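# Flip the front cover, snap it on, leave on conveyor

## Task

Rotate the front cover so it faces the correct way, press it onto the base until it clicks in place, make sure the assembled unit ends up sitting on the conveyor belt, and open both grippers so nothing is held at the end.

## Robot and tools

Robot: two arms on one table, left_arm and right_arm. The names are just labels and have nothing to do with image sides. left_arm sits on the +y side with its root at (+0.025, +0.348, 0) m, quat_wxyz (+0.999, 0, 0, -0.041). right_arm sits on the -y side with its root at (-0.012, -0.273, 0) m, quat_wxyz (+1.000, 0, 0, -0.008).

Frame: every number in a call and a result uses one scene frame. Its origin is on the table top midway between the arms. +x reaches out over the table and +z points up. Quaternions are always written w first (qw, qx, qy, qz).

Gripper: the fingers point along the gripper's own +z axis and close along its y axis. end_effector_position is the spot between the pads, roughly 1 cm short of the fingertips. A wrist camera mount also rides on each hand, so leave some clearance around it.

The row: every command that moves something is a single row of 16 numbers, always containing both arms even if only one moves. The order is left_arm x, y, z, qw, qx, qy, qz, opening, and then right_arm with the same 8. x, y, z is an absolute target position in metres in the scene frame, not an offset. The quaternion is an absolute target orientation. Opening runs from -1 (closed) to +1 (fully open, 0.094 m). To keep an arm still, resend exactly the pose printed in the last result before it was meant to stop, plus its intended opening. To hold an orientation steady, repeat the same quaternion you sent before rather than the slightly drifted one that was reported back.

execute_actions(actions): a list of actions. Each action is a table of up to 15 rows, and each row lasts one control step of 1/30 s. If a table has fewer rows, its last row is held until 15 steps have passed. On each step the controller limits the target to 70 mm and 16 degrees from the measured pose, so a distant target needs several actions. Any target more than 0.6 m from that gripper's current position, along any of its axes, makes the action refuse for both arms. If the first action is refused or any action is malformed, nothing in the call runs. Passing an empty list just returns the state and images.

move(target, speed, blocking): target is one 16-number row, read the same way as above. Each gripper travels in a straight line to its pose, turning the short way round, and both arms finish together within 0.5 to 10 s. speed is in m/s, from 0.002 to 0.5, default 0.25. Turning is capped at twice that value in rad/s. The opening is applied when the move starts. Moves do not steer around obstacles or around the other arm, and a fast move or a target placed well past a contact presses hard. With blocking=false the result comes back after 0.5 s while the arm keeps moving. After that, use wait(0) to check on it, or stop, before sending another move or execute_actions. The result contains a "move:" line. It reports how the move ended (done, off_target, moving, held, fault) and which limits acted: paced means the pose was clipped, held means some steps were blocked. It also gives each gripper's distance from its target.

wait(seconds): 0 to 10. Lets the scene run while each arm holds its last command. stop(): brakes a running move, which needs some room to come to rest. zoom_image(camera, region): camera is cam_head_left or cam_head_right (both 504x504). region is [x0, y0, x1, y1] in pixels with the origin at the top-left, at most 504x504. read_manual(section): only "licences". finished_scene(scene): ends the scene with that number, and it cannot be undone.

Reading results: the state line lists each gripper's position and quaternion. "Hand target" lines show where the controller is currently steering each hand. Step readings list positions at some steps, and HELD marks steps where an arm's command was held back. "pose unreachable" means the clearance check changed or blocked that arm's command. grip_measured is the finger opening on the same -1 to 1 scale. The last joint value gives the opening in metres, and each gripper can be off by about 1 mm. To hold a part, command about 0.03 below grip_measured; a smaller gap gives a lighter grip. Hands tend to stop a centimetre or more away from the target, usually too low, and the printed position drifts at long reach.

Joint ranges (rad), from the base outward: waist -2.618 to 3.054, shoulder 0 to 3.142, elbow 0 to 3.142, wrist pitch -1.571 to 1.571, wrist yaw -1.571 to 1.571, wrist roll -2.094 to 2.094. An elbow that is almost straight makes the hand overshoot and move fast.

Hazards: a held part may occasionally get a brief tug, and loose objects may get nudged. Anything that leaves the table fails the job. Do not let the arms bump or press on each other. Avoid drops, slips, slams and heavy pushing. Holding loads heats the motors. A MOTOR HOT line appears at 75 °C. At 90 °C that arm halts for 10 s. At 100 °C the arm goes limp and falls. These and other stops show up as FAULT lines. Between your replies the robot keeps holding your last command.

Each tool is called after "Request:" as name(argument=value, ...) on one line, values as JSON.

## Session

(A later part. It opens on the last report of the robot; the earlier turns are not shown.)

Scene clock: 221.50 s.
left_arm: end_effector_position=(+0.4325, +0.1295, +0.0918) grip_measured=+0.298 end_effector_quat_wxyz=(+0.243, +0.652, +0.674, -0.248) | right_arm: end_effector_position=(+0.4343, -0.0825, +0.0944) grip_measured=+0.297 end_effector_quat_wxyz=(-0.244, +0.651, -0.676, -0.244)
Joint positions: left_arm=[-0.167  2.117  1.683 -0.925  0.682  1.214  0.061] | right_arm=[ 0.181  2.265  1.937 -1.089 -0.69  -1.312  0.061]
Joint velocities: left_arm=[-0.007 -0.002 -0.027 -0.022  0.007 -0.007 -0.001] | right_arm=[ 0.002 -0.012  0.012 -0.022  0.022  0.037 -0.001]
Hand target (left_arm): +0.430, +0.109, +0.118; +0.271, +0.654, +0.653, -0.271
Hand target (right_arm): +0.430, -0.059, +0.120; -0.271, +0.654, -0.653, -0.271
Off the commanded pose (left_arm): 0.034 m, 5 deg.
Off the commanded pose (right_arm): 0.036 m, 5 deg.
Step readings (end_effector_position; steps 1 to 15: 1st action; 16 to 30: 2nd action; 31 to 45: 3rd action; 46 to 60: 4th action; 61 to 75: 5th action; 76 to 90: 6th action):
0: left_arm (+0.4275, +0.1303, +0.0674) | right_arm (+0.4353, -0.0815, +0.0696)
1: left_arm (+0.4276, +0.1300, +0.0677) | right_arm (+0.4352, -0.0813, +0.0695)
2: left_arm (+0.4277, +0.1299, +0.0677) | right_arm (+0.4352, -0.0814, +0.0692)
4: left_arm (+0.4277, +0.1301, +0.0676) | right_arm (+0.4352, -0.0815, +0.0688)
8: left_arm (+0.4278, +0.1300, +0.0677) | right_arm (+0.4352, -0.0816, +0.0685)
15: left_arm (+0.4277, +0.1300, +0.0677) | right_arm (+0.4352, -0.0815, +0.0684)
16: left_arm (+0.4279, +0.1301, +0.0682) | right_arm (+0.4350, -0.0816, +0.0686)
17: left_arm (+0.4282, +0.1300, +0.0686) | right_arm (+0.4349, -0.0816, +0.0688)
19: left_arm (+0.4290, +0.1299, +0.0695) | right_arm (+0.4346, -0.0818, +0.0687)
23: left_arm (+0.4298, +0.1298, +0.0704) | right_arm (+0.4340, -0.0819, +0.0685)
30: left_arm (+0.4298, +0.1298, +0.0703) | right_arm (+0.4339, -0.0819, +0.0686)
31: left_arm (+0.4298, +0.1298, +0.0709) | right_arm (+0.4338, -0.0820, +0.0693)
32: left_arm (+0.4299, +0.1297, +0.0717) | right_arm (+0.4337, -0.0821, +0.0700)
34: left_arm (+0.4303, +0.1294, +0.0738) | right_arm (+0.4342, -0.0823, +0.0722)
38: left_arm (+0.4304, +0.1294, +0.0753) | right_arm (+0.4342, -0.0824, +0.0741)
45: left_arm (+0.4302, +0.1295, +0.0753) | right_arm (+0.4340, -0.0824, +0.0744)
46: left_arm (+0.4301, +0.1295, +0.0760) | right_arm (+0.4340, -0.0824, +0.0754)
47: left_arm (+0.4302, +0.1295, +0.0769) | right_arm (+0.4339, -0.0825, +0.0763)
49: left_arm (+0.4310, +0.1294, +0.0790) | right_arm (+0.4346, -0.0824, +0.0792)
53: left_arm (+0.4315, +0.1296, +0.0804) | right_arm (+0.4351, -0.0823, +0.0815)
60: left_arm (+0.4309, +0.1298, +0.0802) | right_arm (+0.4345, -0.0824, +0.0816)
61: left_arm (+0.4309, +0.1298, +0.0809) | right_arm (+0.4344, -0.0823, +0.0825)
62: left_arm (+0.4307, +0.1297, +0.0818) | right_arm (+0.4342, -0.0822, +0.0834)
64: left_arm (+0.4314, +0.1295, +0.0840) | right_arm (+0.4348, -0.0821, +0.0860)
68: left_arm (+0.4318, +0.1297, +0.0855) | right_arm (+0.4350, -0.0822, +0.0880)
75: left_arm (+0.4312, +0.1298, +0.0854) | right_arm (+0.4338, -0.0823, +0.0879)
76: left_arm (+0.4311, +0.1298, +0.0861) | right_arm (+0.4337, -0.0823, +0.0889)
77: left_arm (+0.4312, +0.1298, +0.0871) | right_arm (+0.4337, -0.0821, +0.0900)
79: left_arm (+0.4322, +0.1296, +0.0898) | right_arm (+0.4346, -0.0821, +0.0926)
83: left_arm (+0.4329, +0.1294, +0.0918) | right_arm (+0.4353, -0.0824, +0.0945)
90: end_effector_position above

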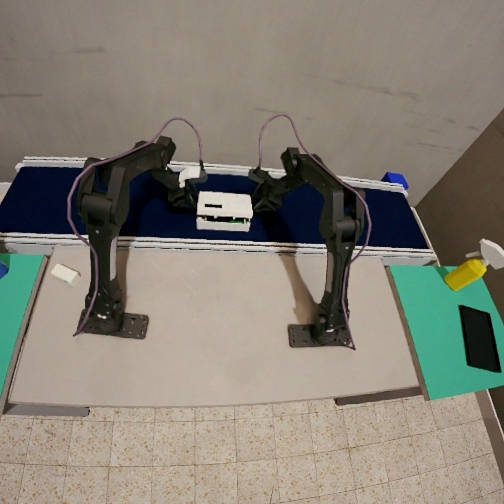

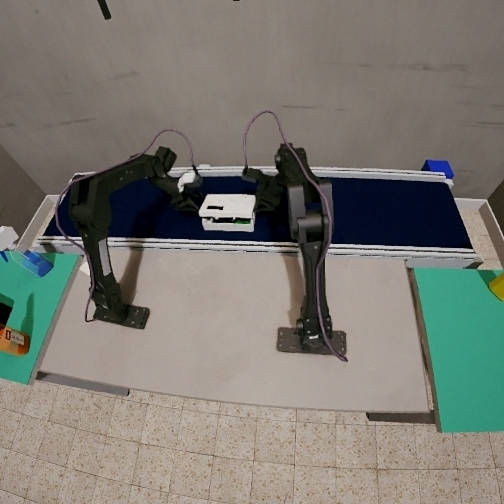

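Request:
execute_actions(actions=[[[0.43,0.108,0.10,0.271,0.653,0.653,-0.271,0.3,0.43,-0.058,0.10,0.271,-0.653,0.653,0.271,0.3]],[[0.43,0.108,0.088,0.271,0.653,0.653,-0.271,0.3,0.43,-0.058,0.088,0.271,-0.653,0.653,0.271,0.3]],[[0.43,0.108,0.078,0.271,0.653,0.653,-0.271,0.3,0.43,-0.058,0.078,0.271,-0.653,0.653,0.271,0.3]],[[0.43,0.108,0.07,0.271,0.653,0.653,-0.271,0.3,0.43,-0.058,0.068,0.271,-0.653,0.653,0.271,0.3]],[[0.43,0.108,0.066,0.271,0.653,0.653,-0.271,0.3,0.43,-0.058,0.062,0.271,-0.653,0.653,0.271,0.3]]])

Request:
zoom_image(camera="cam_head_left", region=[160, 160, 290, 260])

Scene clock: 235.67 s.
left_arm: end_effector_position=(+0.4342, +0.1300, +0.0720) grip_measured=+0.298 end_effector_quat_wxyz=(+0.253, +0.656, +0.670, -0.238) | right_arm: end_effector_position=(+0.4379, -0.0813, +0.0698) grip_measured=+0.297 end_effector_quat_wxyz=(-0.259, +0.655, -0.670, -0.234)
Joint positions: left_arm=[-0.167  2.117  1.6   -0.812  0.673  1.214  0.061] | right_arm=[ 0.182  2.265  1.832 -0.947 -0.692 -1.314  0.061]
Joint velocities: left_arm=[-0.012 -0.012  0.002  0.007 -0.022 -0.022 -0.001] | right_arm=[ 0.007 -0.012 -0.007 -0.007 -0.037  0.007 -0.001]
Hand target (left_arm): +0.429, +0.109, +0.067; +0.268, +0.654, +0.653, -0.271
Hand target (right_arm): +0.429, -0.059, +0.063; -0.268, +0.654, -0.653, -0.271
Off the commanded pose (left_arm): 0.023 m, 5 deg.
Off the commanded pose (right_arm): 0.026 m, 5 deg.
Step readings (end_effector_position; steps 1 to 15: 1st action; 16 to 30: 2nd action; 31 to 45: 3rd action; 46 to 60: 4th action; 61 to 75: 5th action):
0: left_arm (+0.4324, +0.1296, +0.0918) | right_arm (+0.4342, -0.0825, +0.0944)
1: left_arm (+0.4328, +0.1295, +0.0918) | right_arm (+0.4346, -0.0825, +0.0945)
2: left_arm (+0.4333, +0.1293, +0.0920) | right_arm (+0.4352, -0.0824, +0.0945)
4: left_arm (+0.4340, +0.1292, +0.0921) | right_arm (+0.4360, -0.0825, +0.0945)
8: left_arm (+0.4345, +0.1292, +0.0921) | right_arm (+0.4365, -0.0824, +0.0946)
15: left_arm (+0.4346, +0.1292, +0.0921) | right_arm (+0.4368, -0.0824, +0.0945)
16: left_arm (+0.4346, +0.1293, +0.0906) | right_arm (+0.4367, -0.0824, +0.0929)
17: left_arm (+0.4345, +0.1293, +0.0889) | right_arm (+0.4367, -0.0824, +0.0914)
19: left_arm (+0.4327, +0.1296, +0.0844) | right_arm (+0.4352, -0.0825, +0.0869)
23: left_arm (+0.4318, +0.1297, +0.0817) | right_arm (+0.4348, -0.0820, +0.0846)
30: left_arm (+0.4329, +0.1297, +0.0818) | right_arm (+0.4360, -0.0819, +0.0847)
31: left_arm (+0.4329, +0.1298, +0.0808) | right_arm (+0.4360, -0.0819, +0.0835)
32: left_arm (+0.4329, +0.1298, +0.0799) | right_arm (+0.4363, -0.0818, +0.0826)
34: left_arm (+0.4322, +0.1300, +0.0771) | right_arm (+0.4356, -0.0819, +0.0796)
38: left_arm (+0.4328, +0.1299, +0.0760) | right_arm (+0.4357, -0.0819, +0.0776)
45: left_arm (+0.4345, +0.1297, +0.0762) | right_arm (+0.4371, -0.0819, +0.0776)
46: left_arm (+0.4346, +0.1297, +0.0755) | right_arm (+0.4371, -0.0819, +0.0766)
47: left_arm (+0.4345, +0.1298, +0.0747) | right_arm (+0.4373, -0.0818, +0.0757)
49: left_arm (+0.4334, +0.1301, +0.0724) | right_arm (+0.4380, -0.0815, +0.0744)
53: left_arm (+0.4336, +0.1301, +0.0719) | right_arm (+0.4380, -0.0813, +0.0736)
60: left_arm (+0.4336, +0.1301, +0.0719) | right_arm (+0.4380, -0.0813, +0.0736)
61: left_arm (+0.4338, +0.1301, +0.0719) | right_arm (+0.4380, -0.0813, +0.0731)
62: left_arm (+0.4339, +0.1300, +0.0719) | right_arm (+0.4381, -0.0813, +0.0724)
64: left_arm (+0.4340, +0.1300, +0.0720) | right_arm (+0.4379, -0.0813, +0.0708)
68: left_arm (+0.4342, +0.1300, +0.0720) | right_arm (+0.4379, -0.0813, +0.0698)
75: end_effector_position above

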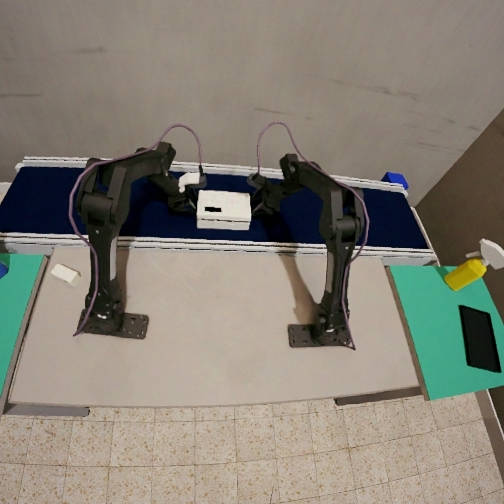

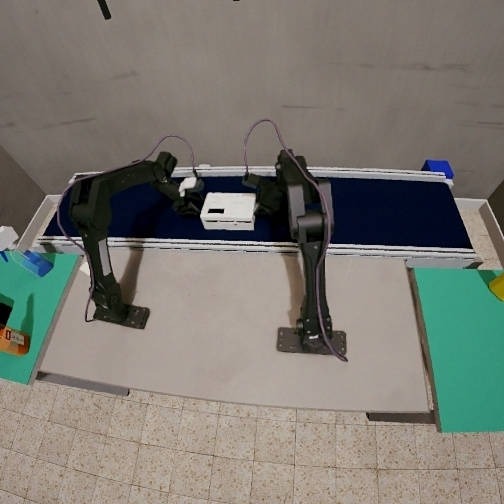

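Region (160, 160, 290, 260) of cam_head_left's 504x504 image, scaled by 3.877, with more detail than that image has; it fills the top 388 rows of this view, and the rest is white.

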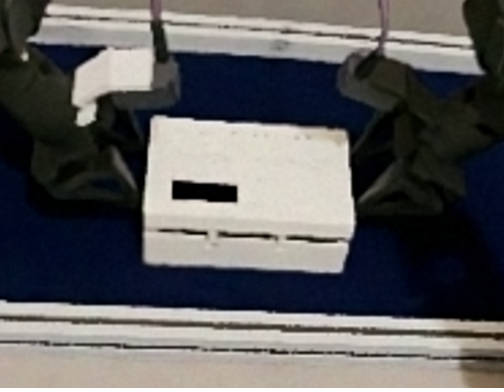

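Now adding toe-in so all four fingertips touch, then lifting.

Request:
execute_actions(actions=[[[0.43,0.112,0.072,0.265,0.668,0.638,-0.277,0.3,0.433,-0.062,0.072,0.265,-0.668,0.638,0.277,0.3]],[[0.43,0.108,0.074,0.259,0.682,0.624,-0.283,0.3,0.433,-0.058,0.074,0.259,-0.682,0.624,0.283,0.3]],[[0.43,0.104,0.076,0.255,0.69,0.615,-0.286,0.3,0.433,-0.054,0.076,0.255,-0.69,0.615,0.286,0.3]],[[0.43,0.104,0.086,0.255,0.69,0.615,-0.286,0.3,0.433,-0.054,0.086,0.255,-0.69,0.615,0.286,0.3]],[[0.43,0.104,0.096,0.255,0.69,0.615,-0.286,0.3,0.433,-0.054,0.096,0.255,-0.69,0.615,0.286,0.3]],[[0.43,0.104,0.106,0.255,0.69,0.615,-0.286,0.3,0.433,-0.054,0.106,0.255,-0.69,0.615,0.286,0.3]],[[0.43,0.104,0.116,0.255,0.69,0.615,-0.286,0.3,0.433,-0.054,0.116,0.255,-0.69,0.615,0.286,0.3]]])

Request:
zoom_image(camera="cam_head_left", region=[160, 160, 290, 260])

Scene clock: 248.10 s.
left_arm: end_effector_position=(+0.4322, +0.1306, +0.0944) grip_measured=+0.298 end_effector_quat_wxyz=(+0.218, +0.677, +0.653, -0.259) | right_arm: end_effector_position=(+0.4378, -0.0831, +0.1012) grip_measured=+0.297 end_effector_quat_wxyz=(-0.228, +0.680, -0.649, -0.254)
Joint positions: left_arm=[-0.164  2.19   1.822 -1.086  0.683  1.319  0.061] | right_arm=[ 0.178  2.366  2.143 -1.278 -0.693 -1.431  0.061]
Joint velocities: left_arm=[-0.012 -0.012  0.017  0.007  0.022 -0.037  0.   ] | right_arm=[-0.012 -0.002 -0.002  0.007  0.081  0.051 -0.001]
Hand target (left_arm): +0.429, +0.105, +0.116; +0.255, +0.690, +0.615, -0.285
Hand target (right_arm): +0.432, -0.055, +0.116; -0.255, +0.689, -0.616, -0.284
Off the commanded pose (left_arm): 0.034 m, 7 deg.
Off the commanded pose (right_arm): 0.033 m, 6 deg.
Step readings (end_effector_position; steps 1 to 15: 1st action; 16 to 30: 2nd action; 31 to 45: 3rd action; 46 to 60: 4th action; 61 to 75: 5th action; 76 to 90: 6th action; 91 to 105: 7th action):
0: left_arm (+0.4342, +0.1300, +0.0720) | right_arm (+0.4379, -0.0813, +0.0698)
1: left_arm (+0.4336, +0.1301, +0.0714) | right_arm (+0.4378, -0.0814, +0.0700)
2: left_arm (+0.4330, +0.1297, +0.0708) | right_arm (+0.4387, -0.0813, +0.0700)
4: left_arm (+0.4321, +0.1295, +0.0689) | right_arm (+0.4394, -0.0810, +0.0699)
8: left_arm (+0.4317, +0.1295, +0.0657) | right_arm (+0.4395, -0.0811, +0.0698)
15: left_arm (+0.4316, +0.1294, +0.0656) | right_arm (+0.4394, -0.0810, +0.0698)
16: left_arm (+0.4317, +0.1294, +0.0660) | right_arm (+0.4394, -0.0810, +0.0703)
17: left_arm (+0.4327, +0.1292, +0.0662) | right_arm (+0.4404, -0.0811, +0.0700)
19: left_arm (+0.4341, +0.1295, +0.0654) | right_arm (+0.4419, -0.0813, +0.0692)
23: left_arm (+0.4341, +0.1297, +0.0656) | right_arm (+0.4420, -0.0817, +0.0694)
30: left_arm (+0.4329, +0.1301, +0.0656) | right_arm (+0.4411, -0.0819, +0.0695)
31: left_arm (+0.4329, +0.1301, +0.0660) | right_arm (+0.4411, -0.0819, +0.0696)
32: left_arm (+0.4330, +0.1301, +0.0661) | right_arm (+0.4413, -0.0820, +0.0698)
34: left_arm (+0.4333, +0.1301, +0.0662) | right_arm (+0.4416, -0.0820, +0.0699)
38: left_arm (+0.4332, +0.1304, +0.0663) | right_arm (+0.4416, -0.0823, +0.0700)
45: left_arm (+0.4331, +0.1305, +0.0662) | right_arm (+0.4415, -0.0824, +0.0698)
46: left_arm (+0.4330, +0.1305, +0.0672) | right_arm (+0.4414, -0.0825, +0.0706)
47: left_arm (+0.4325, +0.1308, +0.0677) | right_arm (+0.4410, -0.0827, +0.0710)
49: left_arm (+0.4322, +0.1309, +0.0694) | right_arm (+0.4407, -0.0827, +0.0725)
53: left_arm (+0.4319, +0.1309, +0.0711) | right_arm (+0.4396, -0.0829, +0.0743)
60: left_arm (+0.4313, +0.1311, +0.0716) | right_arm (+0.4381, -0.0828, +0.0749)
61: left_arm (+0.4313, +0.1311, +0.0726) | right_arm (+0.4381, -0.0828, +0.0760)
62: left_arm (+0.4312, +0.1309, +0.0737) | right_arm (+0.4381, -0.0828, +0.0771)
64: left_arm (+0.4321, +0.1307, +0.0767) | right_arm (+0.4389, -0.0827, +0.0801)
68: left_arm (+0.4327, +0.1306, +0.0791) | right_arm (+0.4392, -0.0830, +0.0826)
75: left_arm (+0.4322, +0.1307, +0.0791) | right_arm (+0.4375, -0.0832, +0.0826)
76: left_arm (+0.4321, +0.1307, +0.0801) | right_arm (+0.4373, -0.0832, +0.0834)
77: left_arm (+0.4319, +0.1308, +0.0812) | right_arm (+0.4373, -0.0832, +0.0846)
79: left_arm (+0.4328, +0.1305, +0.0844) | right_arm (+0.4380, -0.0831, +0.0878)
83: left_arm (+0.4328, +0.1305, +0.0864) | right_arm (+0.4385, -0.0830, +0.0910)
90: left_arm (+0.4323, +0.1306, +0.0866) | right_arm (+0.4372, -0.0832, +0.0911)
91: left_arm (+0.4322, +0.1306, +0.0876) | right_arm (+0.4371, -0.0832, +0.0922)
92: left_arm (+0.4320, +0.1307, +0.0888) | right_arm (+0.4373, -0.0832, +0.0936)
94: left_arm (+0.4326, +0.1305, +0.0920) | right_arm (+0.4382, -0.0831, +0.0972)
98: left_arm (+0.4326, +0.1305, +0.0943) | right_arm (+0.4390, -0.0829, +0.1009)
105: end_effector_position above

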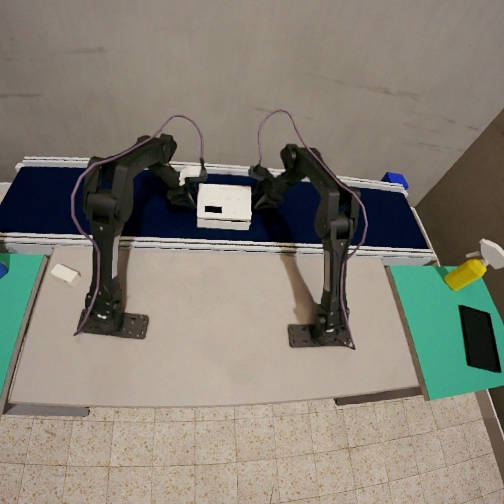

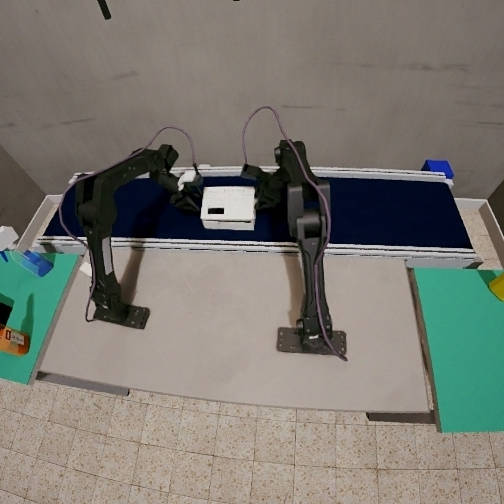

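Region (160, 160, 290, 260) of cam_head_left's 504x504 image, scaled by 3.877, with more detail than that image has; it fills the top 388 rows of this view, and the rest is white.

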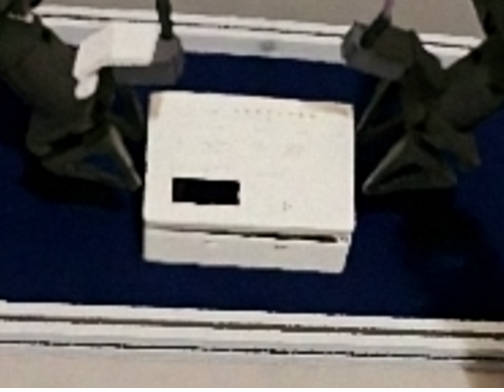

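Request:
execute_actions(actions=[[[0.43,0.104,0.10,0.255,0.69,0.615,-0.286,0.3,0.433,-0.054,0.10,0.255,-0.69,0.615,0.286,0.3]],[[0.43,0.104,0.088,0.255,0.69,0.615,-0.286,0.3,0.433,-0.054,0.088,0.255,-0.69,0.615,0.286,0.3]],[[0.43,0.104,0.078,0.255,0.69,0.615,-0.286,0.3,0.433,-0.054,0.078,0.255,-0.69,0.615,0.286,0.3]],[[0.43,0.104,0.07,0.255,0.69,0.615,-0.286,0.3,0.433,-0.054,0.069,0.255,-0.69,0.615,0.286,0.3]],[[0.43,0.104,0.064,0.255,0.69,0.615,-0.286,0.3,0.433,-0.054,0.062,0.255,-0.69,0.615,0.286,0.3]],[[0.43,0.125,0.066,0.255,0.69,0.615,-0.286,0.3,0.433,-0.075,0.066,0.255,-0.69,0.615,0.286,0.3]],[[0.435,0.142,0.068,0.265,0.668,0.638,-0.277,0.5,0.44,-0.092,0.068,0.265,-0.668,0.638,0.277,0.3]],[[0.435,0.142,0.068,0.265,0.668,0.638,-0.277,0.5,0.44,-0.092,0.068,0.265,-0.668,0.638,0.277,-1]]])

Request:
zoom_image(camera="cam_head_left", region=[160, 160, 290, 260])

Scene clock: 265.73 s.
left_arm: end_effector_position=(+0.4384, +0.1444, +0.0646) grip_measured=+0.498 end_effector_quat_wxyz=(+0.260, +0.675, +0.638, -0.266) | right_arm: end_effector_position=(+0.4427, -0.0936, +0.0651) grip_measured=-0.979 end_effector_quat_wxyz=(-0.259, +0.673, -0.638, -0.270)
Joint positions: left_arm=[-0.11   2.191  1.668 -0.904  0.75   1.377  0.07 ] | right_arm=[ 0.134  2.376  1.984 -1.11  -0.764 -1.477  0.001]
Joint velocities: left_arm=[ 0.002 -0.017 -0.002  0.022 -0.066 -0.051  0.001] | right_arm=[-0.002 -0.012 -0.027  0.007  0.022 -0.007  0.   ]
Hand target (left_arm): +0.435, +0.142, +0.068; +0.265, +0.668, +0.638, -0.277
Hand target (right_arm): +0.440, -0.092, +0.068; -0.265, +0.668, -0.638, -0.277
Off the commanded pose (left_arm): 0.005 m, 2 deg.
Off the commanded pose (right_arm): 0.004 m, 1 deg.
Step readings (end_effector_position; steps 1 to 15: 1st action; 16 to 30: 2nd action; 31 to 45: 3rd action; 46 to 60: 4th action; 61 to 75: 5th action; 76 to 90: 6th action; 91 to 105: 7th action; 106 to 120: 8th action):
0: left_arm (+0.4321, +0.1307, +0.0944) | right_arm (+0.4375, -0.0832, +0.1012)
1: left_arm (+0.4323, +0.1306, +0.0944) | right_arm (+0.4378, -0.0831, +0.1012)
2: left_arm (+0.4326, +0.1305, +0.0945) | right_arm (+0.4383, -0.0830, +0.1012)
4: left_arm (+0.4330, +0.1304, +0.0945) | right_arm (+0.4389, -0.0830, +0.1012)
8: left_arm (+0.4330, +0.1304, +0.0945) | right_arm (+0.4394, -0.0830, +0.1012)
15: left_arm (+0.4330, +0.1304, +0.0945) | right_arm (+0.4398, -0.0830, +0.1012)
16: left_arm (+0.4330, +0.1305, +0.0931) | right_arm (+0.4399, -0.0830, +0.0996)
17: left_arm (+0.4332, +0.1304, +0.0917) | right_arm (+0.4401, -0.0830, +0.0981)
19: left_arm (+0.4324, +0.1306, +0.0878) | right_arm (+0.4391, -0.0832, +0.0930)
23: left_arm (+0.4323, +0.1306, +0.0853) | right_arm (+0.4387, -0.0833, +0.0864)
30: left_arm (+0.4339, +0.1303, +0.0855) | right_arm (+0.4396, -0.0833, +0.0859)
31: left_arm (+0.4341, +0.1303, +0.0846) | right_arm (+0.4397, -0.0833, +0.0849)
32: left_arm (+0.4343, +0.1303, +0.0834) | right_arm (+0.4400, -0.0832, +0.0838)
34: left_arm (+0.4335, +0.1305, +0.0799) | right_arm (+0.4396, -0.0834, +0.0805)
38: left_arm (+0.4347, +0.1301, +0.0786) | right_arm (+0.4397, -0.0836, +0.0781)
45: left_arm (+0.4349, +0.1300, +0.0784) | right_arm (+0.4405, -0.0837, +0.0777)
46: left_arm (+0.4349, +0.1300, +0.0777) | right_arm (+0.4405, -0.0837, +0.0767)
47: left_arm (+0.4355, +0.1298, +0.0771) | right_arm (+0.4406, -0.0837, +0.0756)
49: left_arm (+0.4359, +0.1298, +0.0758) | right_arm (+0.4404, -0.0837, +0.0733)
53: left_arm (+0.4360, +0.1297, +0.0754) | right_arm (+0.4406, -0.0836, +0.0729)
60: left_arm (+0.4361, +0.1297, +0.0754) | right_arm (+0.4406, -0.0836, +0.0729)
61: left_arm (+0.4361, +0.1297, +0.0749) | right_arm (+0.4407, -0.0836, +0.0722)
62: left_arm (+0.4363, +0.1296, +0.0744) | right_arm (+0.4407, -0.0836, +0.0714)
64: left_arm (+0.4367, +0.1299, +0.0729) | right_arm (+0.4408, -0.0836, +0.0693)
68: left_arm (+0.4370, +0.1298, +0.0721) | right_arm (+0.4409, -0.0835, +0.0678)
75: left_arm (+0.4370, +0.1298, +0.0720) | right_arm (+0.4410, -0.0835, +0.0677)
76: left_arm (+0.4373, +0.1312, +0.0717) | right_arm (+0.4414, -0.0846, +0.0678)
77: left_arm (+0.4371, +0.1316, +0.0720) | right_arm (+0.4414, -0.0847, +0.0685)
79: left_arm (+0.4364, +0.1324, +0.0720) | right_arm (+0.4411, -0.0845, +0.0696)
83: left_arm (+0.4364, +0.1333, +0.0724) | right_arm (+0.4412, -0.0839, +0.0710)
90: left_arm (+0.4365, +0.1336, +0.0724) | right_arm (+0.4413, -0.0841, +0.0715)
91: left_arm (+0.4366, +0.1349, +0.0711) | right_arm (+0.4414, -0.0853, +0.0703)
92: left_arm (+0.4361, +0.1360, +0.0700) | right_arm (+0.4412, -0.0860, +0.0697)
94: left_arm (+0.4354, +0.1408, +0.0660) | right_arm (+0.4402, -0.0898, +0.0663)
98: left_arm (+0.4358, +0.1460, +0.0632) | right_arm (+0.4404, -0.0949, +0.0638)
105: left_arm (+0.4378, +0.1447, +0.0644) | right_arm (+0.4421, -0.0939, +0.0648)
106: left_arm (+0.4380, +0.1446, +0.0644) | right_arm (+0.4422, -0.0938, +0.0649)
107: left_arm (+0.4380, +0.1446, +0.0644) | right_arm (+0.4423, -0.0938, +0.0649)
109: left_arm (+0.4382, +0.1445, +0.0645) | right_arm (+0.4424, -0.0937, +0.0650)
113: left_arm (+0.4383, +0.1444, +0.0646) | right_arm (+0.4425, -0.0937, +0.0650)
120: end_effector_position above

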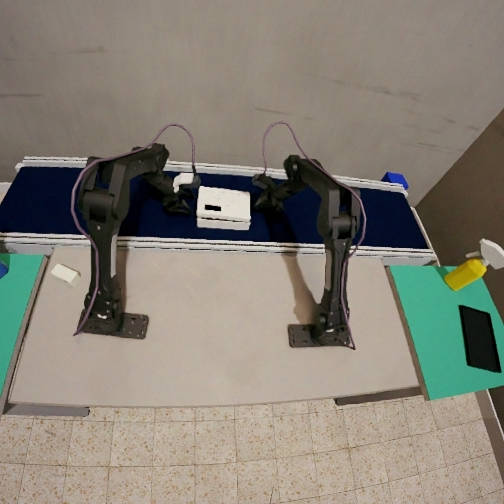

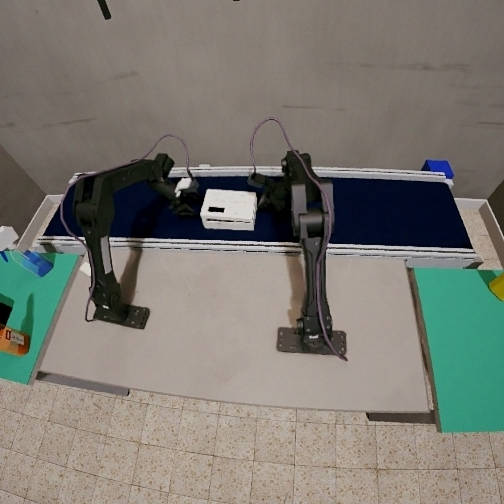

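Region (160, 160, 290, 260) of cam_head_left's 504x504 image, scaled by 3.877, with more detail than that image has; it fills the top 388 rows of this view, and the rest is white.

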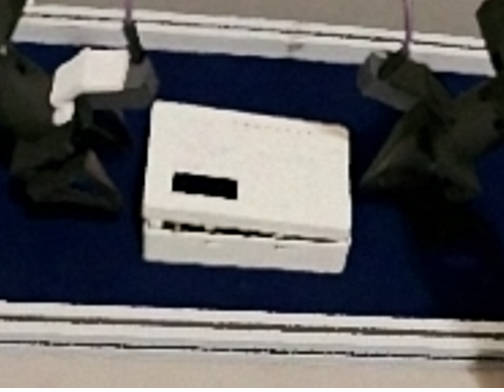

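Request:
move(target=[0.438,0.142,0.086,0.265,0.668,0.638,-0.277,0.5,0.44,-0.092,0.082,0.265,-0.668,0.638,0.277,-1], speed=0.03)

Scene clock: 275.07 s.
left_arm: end_effector_position=(+0.4372, +0.1445, +0.0697) grip_measured=+0.498 end_effector_quat_wxyz=(+0.255, +0.673, +0.640, -0.270) | right_arm: end_effector_position=(+0.4400, -0.0940, +0.0648) grip_measured=-0.979 end_effector_quat_wxyz=(-0.254, +0.671, -0.641, -0.274)
Joint positions: left_arm=[-0.11   2.191  1.69  -0.939  0.751  1.377  0.07 ] | right_arm=[ 0.134  2.376  1.984 -1.124 -0.763 -1.475  0.001]
Joint velocities: left_arm=[ 0.012 -0.027  0.002 -0.051  0.022 -0.007 -0.002] | right_arm=[-0.017  0.007 -0.002 -0.007 -0.037 -0.037 -0.   ]
Hand target (left_arm): +0.438, +0.142, +0.086; +0.265, +0.668, +0.638, -0.277
Hand target (right_arm): +0.440, -0.092, +0.082; -0.265, +0.668, -0.638, -0.277
Off the commanded pose (left_arm): 0.017 m, 2 deg.
Off the commanded pose (right_arm): 0.017 m, 1 deg.
move: off_target (left_arm, right_arm)

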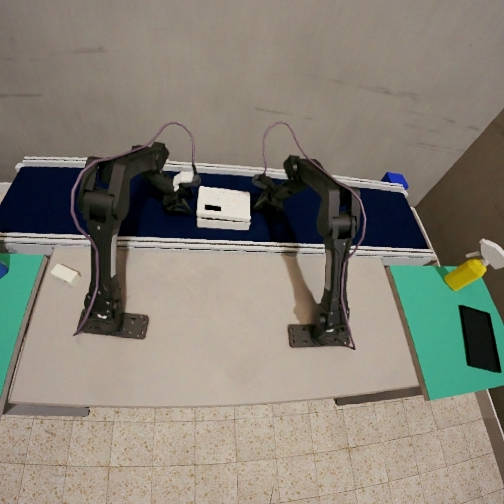

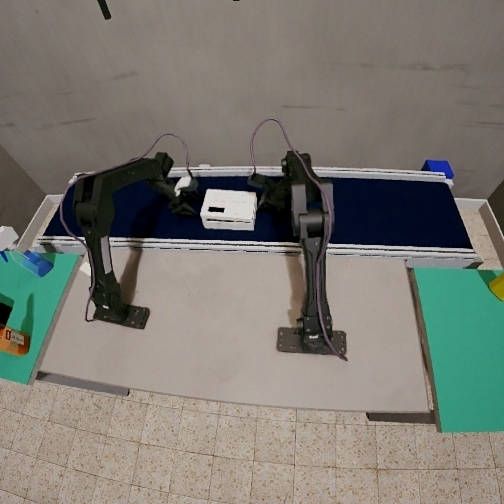

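Request:
execute_actions(actions=[[[0.438,0.142,0.095,0.265,0.668,0.638,-0.277,0.5,0.44,-0.092,0.092,0.265,-0.668,0.638,0.277,-1]]])

Scene clock: 283.70 s.
left_arm: end_effector_position=(+0.4370, +0.1445, +0.0757) grip_measured=+0.498 end_effector_quat_wxyz=(+0.252, +0.672, +0.641, -0.272) | right_arm: end_effector_position=(+0.4363, -0.0943, +0.0681) grip_measured=-0.979 end_effector_quat_wxyz=(-0.246, +0.668, -0.644, -0.280)
Joint positions: left_arm=[-0.11   2.191  1.715 -0.973  0.752  1.376  0.07 ] | right_arm=[ 0.134  2.376  1.997 -1.158 -0.764 -1.475  0.001]
Joint velocities: left_arm=[-0.002  0.017  0.007  0.022 -0.007 -0.007  0.   ] | right_arm=[ 0.002 -0.002 -0.007  0.007 -0.051  0.007 -0.001]
Hand target (left_arm): +0.438, +0.142, +0.095; +0.265, +0.668, +0.638, -0.277
Hand target (right_arm): +0.440, -0.092, +0.092; -0.265, +0.668, -0.638, -0.277
Off the commanded pose (left_arm): 0.019 m, 2 deg.
Off the commanded pose (right_arm): 0.024 m, 2 deg.
Step readings (end_effector_position):
0: left_arm (+0.4364, +0.1446, +0.0696) | right_arm (+0.4397, -0.0940, +0.0649)
1: left_arm (+0.4363, +0.1447, +0.0704) | right_arm (+0.4393, -0.0940, +0.0652)
2: left_arm (+0.4363, +0.1447, +0.0713) | right_arm (+0.4387, -0.0941, +0.0656)
4: left_arm (+0.4373, +0.1444, +0.0739) | right_arm (+0.4381, -0.0941, +0.0669)
8: left_arm (+0.4384, +0.1442, +0.0759) | right_arm (+0.4376, -0.0942, +0.0682)
15: end_effector_position above

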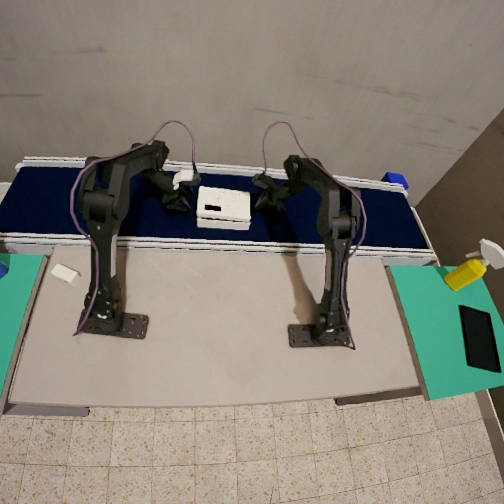

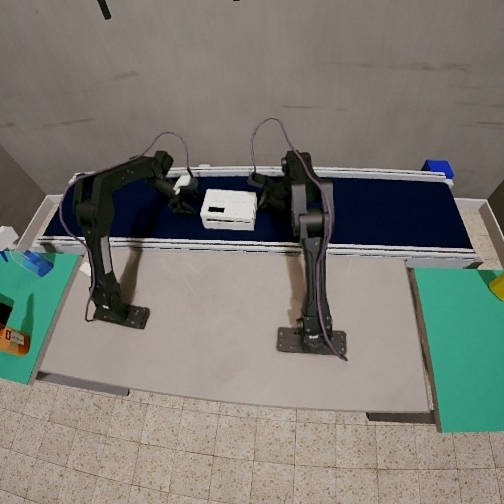

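Request:
execute_actions(actions=[[[0.438,0.142,0.098,0.265,0.668,0.638,-0.277,0.5,0.443,-0.092,0.097,0.265,-0.668,0.638,0.277,-1]],[[0.438,0.13,0.094,0.265,0.668,0.638,-0.277,0.5,0.443,-0.08,0.092,0.265,-0.668,0.638,0.277,-1]],[[0.438,0.118,0.094,0.265,0.668,0.638,-0.277,0.5,0.443,-0.068,0.092,0.265,-0.668,0.638,0.277,-1]],[[0.438,0.106,0.094,0.265,0.668,0.638,-0.277,0.5,0.443,-0.056,0.092,0.265,-0.668,0.638,0.277,-1]],[[0.438,0.106,0.104,0.265,0.668,0.638,-0.277,0.5,0.443,-0.056,0.104,0.265,-0.668,0.638,0.277,-1]],[[0.438,0.106,0.114,0.265,0.668,0.638,-0.277,0.5,0.443,-0.056,0.116,0.265,-0.668,0.638,0.277,-1]],[[0.438,0.106,0.124,0.265,0.668,0.638,-0.277,0.5,0.443,-0.056,0.127,0.265,-0.668,0.638,0.277,-1]]])

Request:
zoom_image(camera="cam_head_left", region=[160, 160, 290, 260])

Scene clock: 296.50 s.
left_arm: end_effector_position=(+0.4415, +0.1116, +0.1085) grip_measured=+0.498 end_effector_quat_wxyz=(+0.258, +0.670, +0.643, -0.268) | right_arm: end_effector_position=(+0.4431, -0.0586, +0.1138) grip_measured=-0.979 end_effector_quat_wxyz=(-0.257, +0.670, -0.641, -0.273)
Joint positions: left_arm=[-0.183  2.179  1.823 -1.004  0.738  1.265  0.07 ] | right_arm=[ 0.208  2.371  2.167 -1.232 -0.758 -1.368  0.001]
Joint velocities: left_arm=[ 0.012 -0.007 -0.017  0.022  0.007 -0.081 -0.   ] | right_arm=[ 0.007 -0.002 -0.002  0.007 -0.007  0.007 -0.001]
Hand target (left_arm): +0.438, +0.106, +0.124; +0.265, +0.668, +0.638, -0.277
Hand target (right_arm): +0.443, -0.056, +0.127; -0.265, +0.668, -0.638, -0.277
Off the commanded pose (left_arm): 0.017 m, 1 deg.
Off the commanded pose (right_arm): 0.013 m, 1 deg.
Step readings (end_effector_position; steps 1 to 15: 1st action; 16 to 30: 2nd action; 31 to 45: 3rd action; 46 to 60: 4th action; 61 to 75: 5th action; 76 to 90: 6th action; 91 to 105: 7th action):
0: left_arm (+0.4366, +0.1446, +0.0757) | right_arm (+0.4360, -0.0943, +0.0681)
1: left_arm (+0.4365, +0.1446, +0.0757) | right_arm (+0.4363, -0.0943, +0.0696)
2: left_arm (+0.4362, +0.1446, +0.0756) | right_arm (+0.4368, -0.0942, +0.0713)
4: left_arm (+0.4356, +0.1447, +0.0756) | right_arm (+0.4395, -0.0938, +0.0760)
8: left_arm (+0.4351, +0.1449, +0.0755) | right_arm (+0.4423, -0.0933, +0.0802)
15: left_arm (+0.4348, +0.1449, +0.0755) | right_arm (+0.4407, -0.0935, +0.0801)
16: left_arm (+0.4345, +0.1443, +0.0755) | right_arm (+0.4405, -0.0930, +0.0801)
17: left_arm (+0.4343, +0.1433, +0.0755) | right_arm (+0.4405, -0.0921, +0.0802)
19: left_arm (+0.4331, +0.1401, +0.0756) | right_arm (+0.4398, -0.0893, +0.0802)
23: left_arm (+0.4314, +0.1358, +0.0756) | right_arm (+0.4385, -0.0849, +0.0802)
30: left_arm (+0.4316, +0.1356, +0.0756) | right_arm (+0.4387, -0.0845, +0.0802)
31: left_arm (+0.4317, +0.1347, +0.0757) | right_arm (+0.4389, -0.0840, +0.0802)
32: left_arm (+0.4318, +0.1331, +0.0758) | right_arm (+0.4392, -0.0826, +0.0803)
34: left_arm (+0.4312, +0.1293, +0.0758) | right_arm (+0.4389, -0.0786, +0.0804)
38: left_arm (+0.4314, +0.1281, +0.0754) | right_arm (+0.4389, -0.0767, +0.0807)
45: left_arm (+0.4315, +0.1280, +0.0754) | right_arm (+0.4390, -0.0767, +0.0807)
46: left_arm (+0.4314, +0.1272, +0.0753) | right_arm (+0.4388, -0.0758, +0.0807)
47: left_arm (+0.4319, +0.1271, +0.0751) | right_arm (+0.4389, -0.0759, +0.0803)
49: left_arm (+0.4323, +0.1269, +0.0750) | right_arm (+0.4397, -0.0761, +0.0806)
53: left_arm (+0.4327, +0.1267, +0.0748) | right_arm (+0.4406, -0.0764, +0.0806)
60: left_arm (+0.4327, +0.1266, +0.0747) | right_arm (+0.4408, -0.0764, +0.0806)
61: left_arm (+0.4331, +0.1266, +0.0755) | right_arm (+0.4414, -0.0763, +0.0818)
62: left_arm (+0.4337, +0.1261, +0.0765) | right_arm (+0.4420, -0.0755, +0.0829)
64: left_arm (+0.4352, +0.1231, +0.0798) | right_arm (+0.4427, -0.0716, +0.0859)
68: left_arm (+0.4353, +0.1159, +0.0843) | right_arm (+0.4401, -0.0617, +0.0886)
75: left_arm (+0.4348, +0.1146, +0.0849) | right_arm (+0.4393, -0.0596, +0.0890)
76: left_arm (+0.4351, +0.1146, +0.0858) | right_arm (+0.4394, -0.0596, +0.0904)
77: left_arm (+0.4356, +0.1144, +0.0870) | right_arm (+0.4397, -0.0595, +0.0921)
79: left_arm (+0.4381, +0.1133, +0.0909) | right_arm (+0.4419, -0.0590, +0.0970)
83: left_arm (+0.4404, +0.1122, +0.0944) | right_arm (+0.4442, -0.0584, +0.1016)
90: left_arm (+0.4402, +0.1121, +0.0944) | right_arm (+0.4425, -0.0588, +0.1013)
91: left_arm (+0.4400, +0.1122, +0.0954) | right_arm (+0.4423, -0.0588, +0.1029)
92: left_arm (+0.4399, +0.1122, +0.0966) | right_arm (+0.4422, -0.0588, +0.1045)
94: left_arm (+0.4411, +0.1119, +0.1009) | right_arm (+0.4437, -0.0585, +0.1095)
98: left_arm (+0.4425, +0.1114, +0.1079) | right_arm (+0.4451, -0.0582, +0.1140)
105: end_effector_position above

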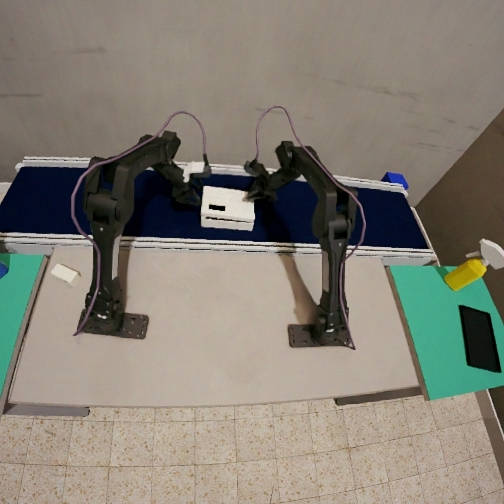

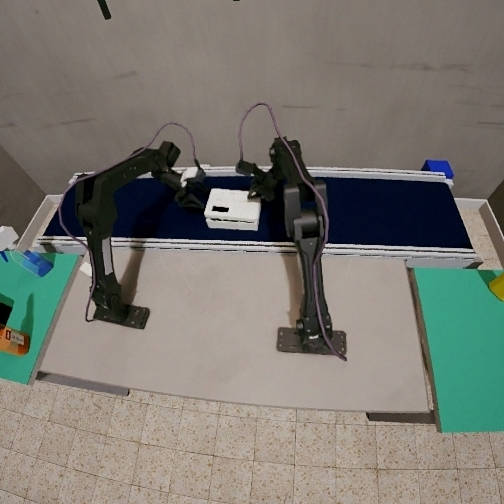

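Region (160, 160, 290, 260) of cam_head_left's 504x504 image, scaled by 3.877, with more detail than that image has; it fills the top 388 rows of this view, and the rest is white.

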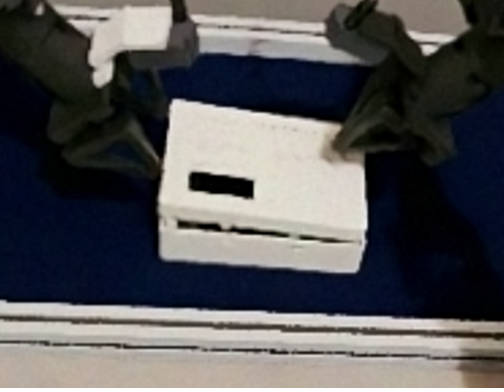

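Request:
move(target=[0.438,0.13,0.11,0.265,0.668,0.638,-0.277,0.5,0.44,-0.112,0.11,0.265,-0.668,0.638,0.277,-1], speed=0.06)

Request:
move(target=[0.438,0.128,0.073,0.265,0.668,0.638,-0.277,0.5,0.44,-0.11,0.066,0.265,-0.668,0.638,0.277,-1], speed=0.04)

Scene clock: 302.53 s.
left_arm: end_effector_position=(+0.4455, +0.1289, +0.1038) grip_measured=+0.498 end_effector_quat_wxyz=(+0.263, +0.670, +0.642, -0.265) | right_arm: end_effector_position=(+0.4481, -0.1127, +0.1025) grip_measured=-0.979 end_effector_quat_wxyz=(-0.264, +0.670, -0.641, -0.265)
Joint positions: left_arm=[-0.142  2.179  1.804 -1.007  0.746  1.316  0.07 ] | right_arm=[ 0.092  2.371  2.125 -1.274 -0.766 -1.518  0.001]
Joint velocities: left_arm=[ 0.007 -0.002 -0.007 -0.037 -0.066  0.007  0.001] | right_arm=[-0.017 -0.002 -0.017  0.007 -0.037 -0.007  0.001]
Hand target (left_arm): +0.438, +0.130, +0.110; +0.265, +0.668, +0.638, -0.277
Hand target (right_arm): +0.440, -0.112, +0.110; -0.266, +0.668, -0.638, -0.277
Off the commanded pose (left_arm): 0.010 m, 2 deg.
Off the commanded pose (right_arm): 0.011 m, 1 deg.
move: off_target (right_arm)

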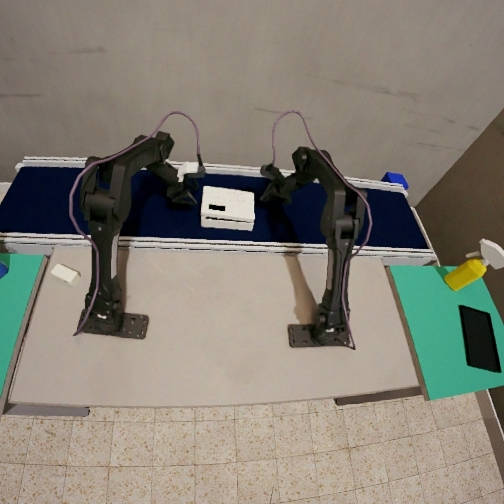

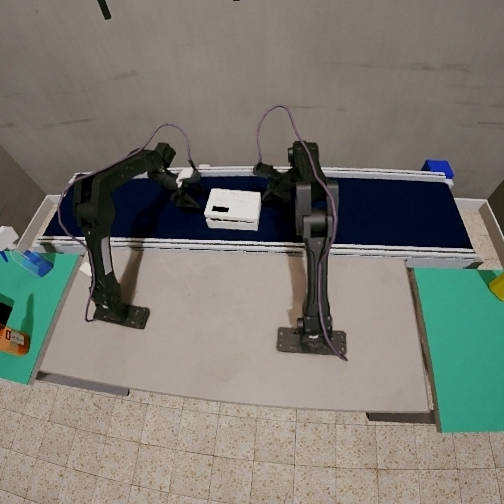

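Scene clock: 303.87 s.
left_arm: end_effector_position=(+0.4419, +0.1297, +0.0785) grip_measured=+0.498 end_effector_quat_wxyz=(+0.265, +0.671, +0.641, -0.263) | right_arm: end_effector_position=(+0.4424, -0.1133, +0.0662) grip_measured=-0.979 end_effector_quat_wxyz=(-0.259, +0.669, -0.643, -0.269)
Joint positions: left_arm=[-0.142  2.179  1.701 -0.898  0.746  1.316  0.07 ] | right_arm=[ 0.092  2.371  1.981 -1.145 -0.765 -1.519  0.001]
Joint velocities: left_arm=[-0.012 -0.002 -0.002  0.022  0.007 -0.022 -0.   ] | right_arm=[ 0.002  0.012  0.012  0.066  0.037  0.007 -0.001]
Hand target (left_arm): +0.438, +0.128, +0.073; +0.265, +0.668, +0.638, -0.277
Hand target (right_arm): +0.439, -0.110, +0.066; -0.264, +0.668, -0.638, -0.277
Off the commanded pose (left_arm): 0.007 m, 2 deg.
Off the commanded pose (right_arm): 0.004 m, 1 deg.
move: done

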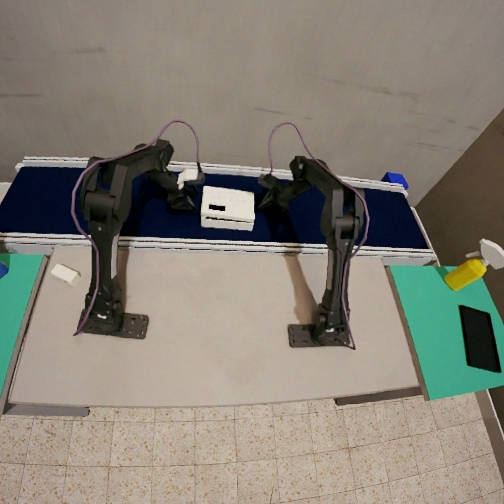

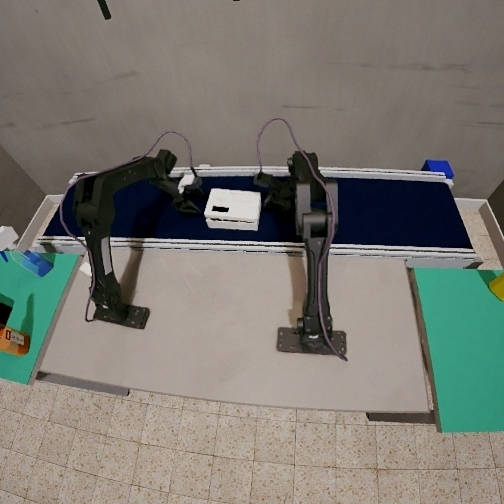

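Request:
move(target=[0.438,0.128,0.075,0.265,0.668,0.638,-0.277,0.5,0.44,-0.11,0.105,0.265,-0.668,0.638,0.277,-1], speed=0.06)

Request:
move(target=[0.438,0.128,0.075,0.265,0.668,0.638,-0.277,0.5,0.44,-0.11,0.071,0.265,-0.668,0.638,0.277,-1], speed=0.04)

Scene clock: 310.20 s.
left_arm: end_effector_position=(+0.4423, +0.1296, +0.0785) grip_measured=+0.498 end_effector_quat_wxyz=(+0.266, +0.671, +0.640, -0.263) | right_arm: end_effector_position=(+0.4381, -0.1134, +0.0847) grip_measured=-0.979 end_effector_quat_wxyz=(-0.248, +0.664, -0.647, -0.280)
Joint positions: left_arm=[-0.142  2.179  1.701 -0.896  0.746  1.316  0.07 ] | right_arm=[ 0.092  2.371  2.055 -1.251 -0.766 -1.519  0.001]
Joint velocities: left_arm=[-0.007 -0.007 -0.007  0.022 -0.022  0.022 -0.001] | right_arm=[-0.007 -0.007 -0.032  0.022 -0.022  0.037  0.001]
Hand target (left_arm): +0.438, +0.128, +0.075; +0.265, +0.668, +0.638, -0.277
Hand target (right_arm): +0.440, -0.110, +0.105; -0.265, +0.668, -0.638, -0.277
Off the commanded pose (left_arm): 0.006 m, 2 deg.
Off the commanded pose (right_arm): 0.021 m, 2 deg.
move: off_target (right_arm)

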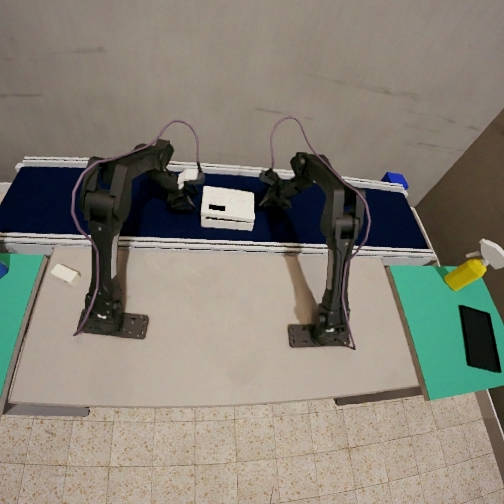

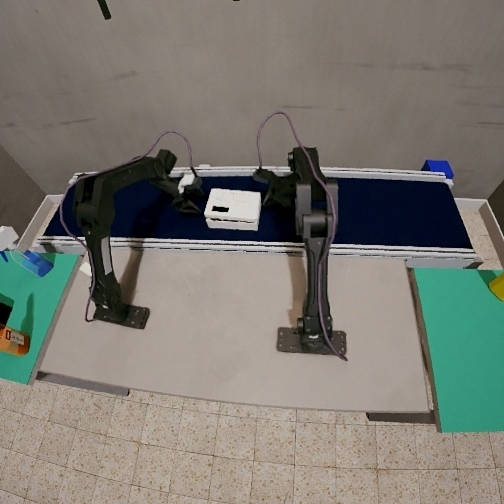

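Scene clock: 311.13 s.
left_arm: end_effector_position=(+0.4423, +0.1296, +0.0785) grip_measured=+0.498 end_effector_quat_wxyz=(+0.266, +0.671, +0.640, -0.263) | right_arm: end_effector_position=(+0.4427, -0.1132, +0.0705) grip_measured=-0.979 end_effector_quat_wxyz=(-0.258, +0.669, -0.643, -0.270)
Joint positions: left_arm=[-0.142  2.179  1.701 -0.896  0.746  1.316  0.07 ] | right_arm=[ 0.092  2.371  1.998 -1.164 -0.765 -1.519  0.001]
Joint velocities: left_arm=[-0.017 -0.012 -0.007 -0.051  0.081  0.007  0.001] | right_arm=[-0.002  0.007  0.002 -0.022 -0.007  0.007  0.001]
Hand target (left_arm): +0.438, +0.128, +0.075; +0.265, +0.668, +0.638, -0.277
Hand target (right_arm): +0.440, -0.110, +0.071; -0.265, +0.668, -0.638, -0.277
Off the commanded pose (left_arm): 0.006 m, 2 deg.
Off the commanded pose (right_arm): 0.004 m, 1 deg.
move: done

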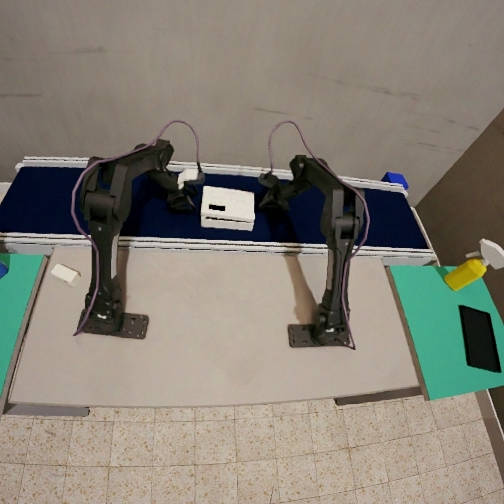

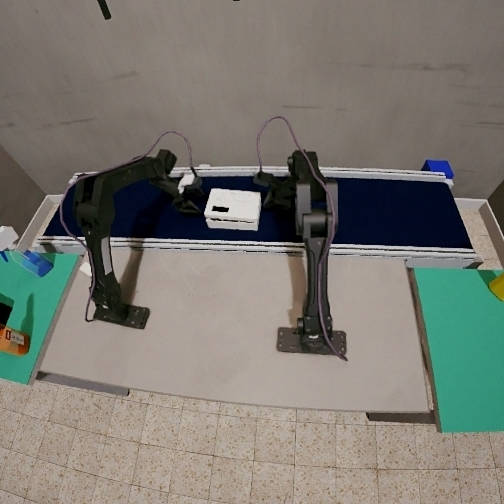

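Request:
execute_actions(actions=[[[0.438,0.116,0.08,0.265,0.668,0.638,-0.277,0.5,0.44,-0.098,0.078,0.265,-0.668,0.638,0.277,-1]],[[0.438,0.104,0.08,0.265,0.668,0.638,-0.277,0.5,0.44,-0.086,0.078,0.265,-0.668,0.638,0.277,-1]],[[0.438,0.092,0.08,0.265,0.668,0.638,-0.277,0.5,0.44,-0.074,0.078,0.265,-0.668,0.638,0.277,-1]],[[0.438,0.092,0.09,0.265,0.668,0.638,-0.277,0.5,0.44,-0.074,0.092,0.265,-0.668,0.638,0.277,-1]],[[0.438,0.092,0.098,0.265,0.668,0.638,-0.277,0.5,0.44,-0.074,0.104,0.265,-0.668,0.638,0.277,-1]],[[0.438,0.092,0.108,0.265,0.668,0.638,-0.277,0.5,0.44,-0.074,0.114,0.265,-0.668,0.638,0.277,-1]],[[0.438,0.092,0.118,0.265,0.668,0.638,-0.277,0.5,0.44,-0.074,0.124,0.265,-0.668,0.638,0.277,-1]]])

Request:
zoom_image(camera="cam_head_left", region=[160, 160, 290, 260])

Scene clock: 323.67 s.
left_arm: end_effector_position=(+0.4381, +0.1119, +0.0986) grip_measured=+0.499 end_effector_quat_wxyz=(+0.239, +0.665, +0.659, -0.259) | right_arm: end_effector_position=(+0.4448, -0.0991, +0.0923) grip_measured=-0.979 end_effector_quat_wxyz=(-0.233, +0.663, -0.664, -0.255)
Joint positions: left_arm=[-0.196  2.179  1.805 -0.997  0.696  1.229  0.07 ] | right_arm=[ 0.139  2.371  2.113 -1.246 -0.703 -1.421  0.001]
Joint velocities: left_arm=[-0.007 -0.012  0.012 -0.051 -0.037 -0.037  0.001] | right_arm=[-0.017 -0.002  0.032 -0.007  0.007 -0.066 -0.001]
Hand target (left_arm): +0.437, +0.093, +0.118; +0.264, +0.668, +0.638, -0.277
Hand target (right_arm): +0.440, -0.075, +0.123; -0.265, +0.668, -0.638, -0.277
Off the commanded pose (left_arm): 0.028 m, 4 deg.
Off the commanded pose (right_arm): 0.041 m, 5 deg.
Step readings (end_effector_position; steps 1 to 15: 1st action; 16 to 30: 2nd action; 31 to 45: 3rd action; 46 to 60: 4th action; 61 to 75: 5th action; 76 to 90: 6th action; 91 to 105: 7th action):
0: left_arm (+0.4423, +0.1296, +0.0785) | right_arm (+0.4431, -0.1132, +0.0706)
1: left_arm (+0.4420, +0.1290, +0.0785) | right_arm (+0.4429, -0.1125, +0.0706)
2: left_arm (+0.4415, +0.1280, +0.0785) | right_arm (+0.4426, -0.1114, +0.0706)
4: left_arm (+0.4397, +0.1247, +0.0785) | right_arm (+0.4414, -0.1078, +0.0706)
8: left_arm (+0.4373, +0.1203, +0.0785) | right_arm (+0.4394, -0.1020, +0.0706)
15: left_arm (+0.4372, +0.1201, +0.0785) | right_arm (+0.4394, -0.1017, +0.0706)
16: left_arm (+0.4371, +0.1192, +0.0786) | right_arm (+0.4396, -0.1011, +0.0706)
17: left_arm (+0.4371, +0.1178, +0.0788) | right_arm (+0.4401, -0.0998, +0.0707)
19: left_arm (+0.4363, +0.1149, +0.0782) | right_arm (+0.4401, -0.0973, +0.0700)
23: left_arm (+0.4365, +0.1148, +0.0781) | right_arm (+0.4408, -0.0975, +0.0696)
30: left_arm (+0.4365, +0.1148, +0.0781) | right_arm (+0.4414, -0.0975, +0.0696)
31: left_arm (+0.4363, +0.1141, +0.0779) | right_arm (+0.4414, -0.0966, +0.0694)
32: left_arm (+0.4362, +0.1139, +0.0773) | right_arm (+0.4418, -0.0967, +0.0686)
34: left_arm (+0.4361, +0.1138, +0.0765) | right_arm (+0.4425, -0.0970, +0.0676)
38: left_arm (+0.4360, +0.1136, +0.0758) | right_arm (+0.4431, -0.0971, +0.0666)
45: left_arm (+0.4359, +0.1135, +0.0756) | right_arm (+0.4434, -0.0971, +0.0663)
46: left_arm (+0.4362, +0.1134, +0.0764) | right_arm (+0.4434, -0.0971, +0.0663)
47: left_arm (+0.4363, +0.1135, +0.0767) | right_arm (+0.4434, -0.0971, +0.0663)
49: left_arm (+0.4365, +0.1133, +0.0775) | right_arm (+0.4434, -0.0972, +0.0662)
53: left_arm (+0.4365, +0.1132, +0.0780) | right_arm (+0.4434, -0.0972, +0.0662)
60: left_arm (+0.4364, +0.1132, +0.0779) | right_arm (+0.4433, -0.0972, +0.0662)
61: left_arm (+0.4365, +0.1132, +0.0787) | right_arm (+0.4434, -0.0973, +0.0674)
62: left_arm (+0.4366, +0.1131, +0.0796) | right_arm (+0.4435, -0.0975, +0.0683)
64: left_arm (+0.4376, +0.1126, +0.0822) | right_arm (+0.4444, -0.0979, +0.0707)
68: left_arm (+0.4387, +0.1123, +0.0842) | right_arm (+0.4455, -0.0983, +0.0731)
75: left_arm (+0.4374, +0.1119, +0.0840) | right_arm (+0.4440, -0.0986, +0.0731)
76: left_arm (+0.4373, +0.1119, +0.0850) | right_arm (+0.4438, -0.0986, +0.0742)
77: left_arm (+0.4371, +0.1118, +0.0860) | right_arm (+0.4436, -0.0986, +0.0753)
79: left_arm (+0.4381, +0.1115, +0.0892) | right_arm (+0.4447, -0.0987, +0.0787)
83: left_arm (+0.4390, +0.1115, +0.0915) | right_arm (+0.4457, -0.0990, +0.0817)
90: left_arm (+0.4379, +0.1118, +0.0912) | right_arm (+0.4444, -0.0991, +0.0819)
91: left_arm (+0.4379, +0.1118, +0.0922) | right_arm (+0.4443, -0.0991, +0.0832)
92: left_arm (+0.4378, +0.1116, +0.0934) | right_arm (+0.4443, -0.0990, +0.0846)
94: left_arm (+0.4386, +0.1115, +0.0967) | right_arm (+0.4453, -0.0989, +0.0883)
98: left_arm (+0.4394, +0.1116, +0.0989) | right_arm (+0.4462, -0.0990, +0.0918)
105: end_effector_position above

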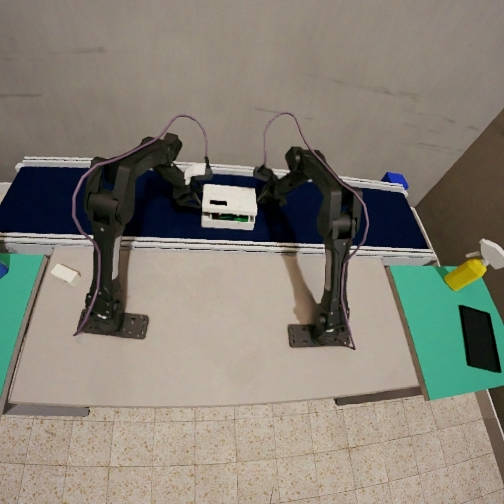

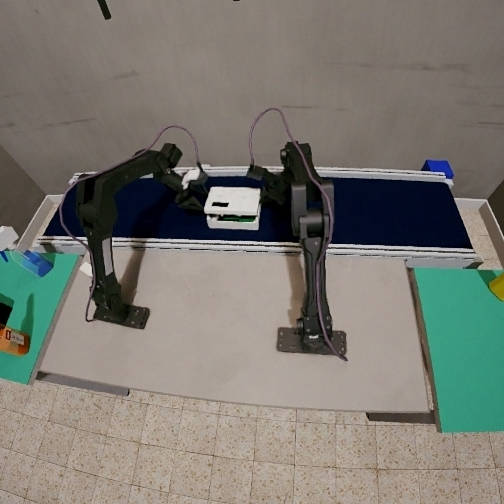

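Region (160, 160, 290, 260) of cam_head_left's 504x504 image, scaled by 3.877, with more detail than that image has; it fills the top 388 rows of this view, and the rest is white.

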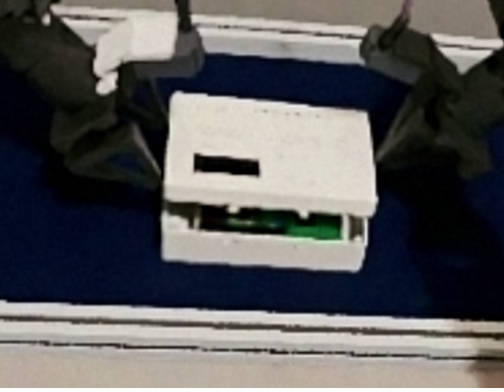

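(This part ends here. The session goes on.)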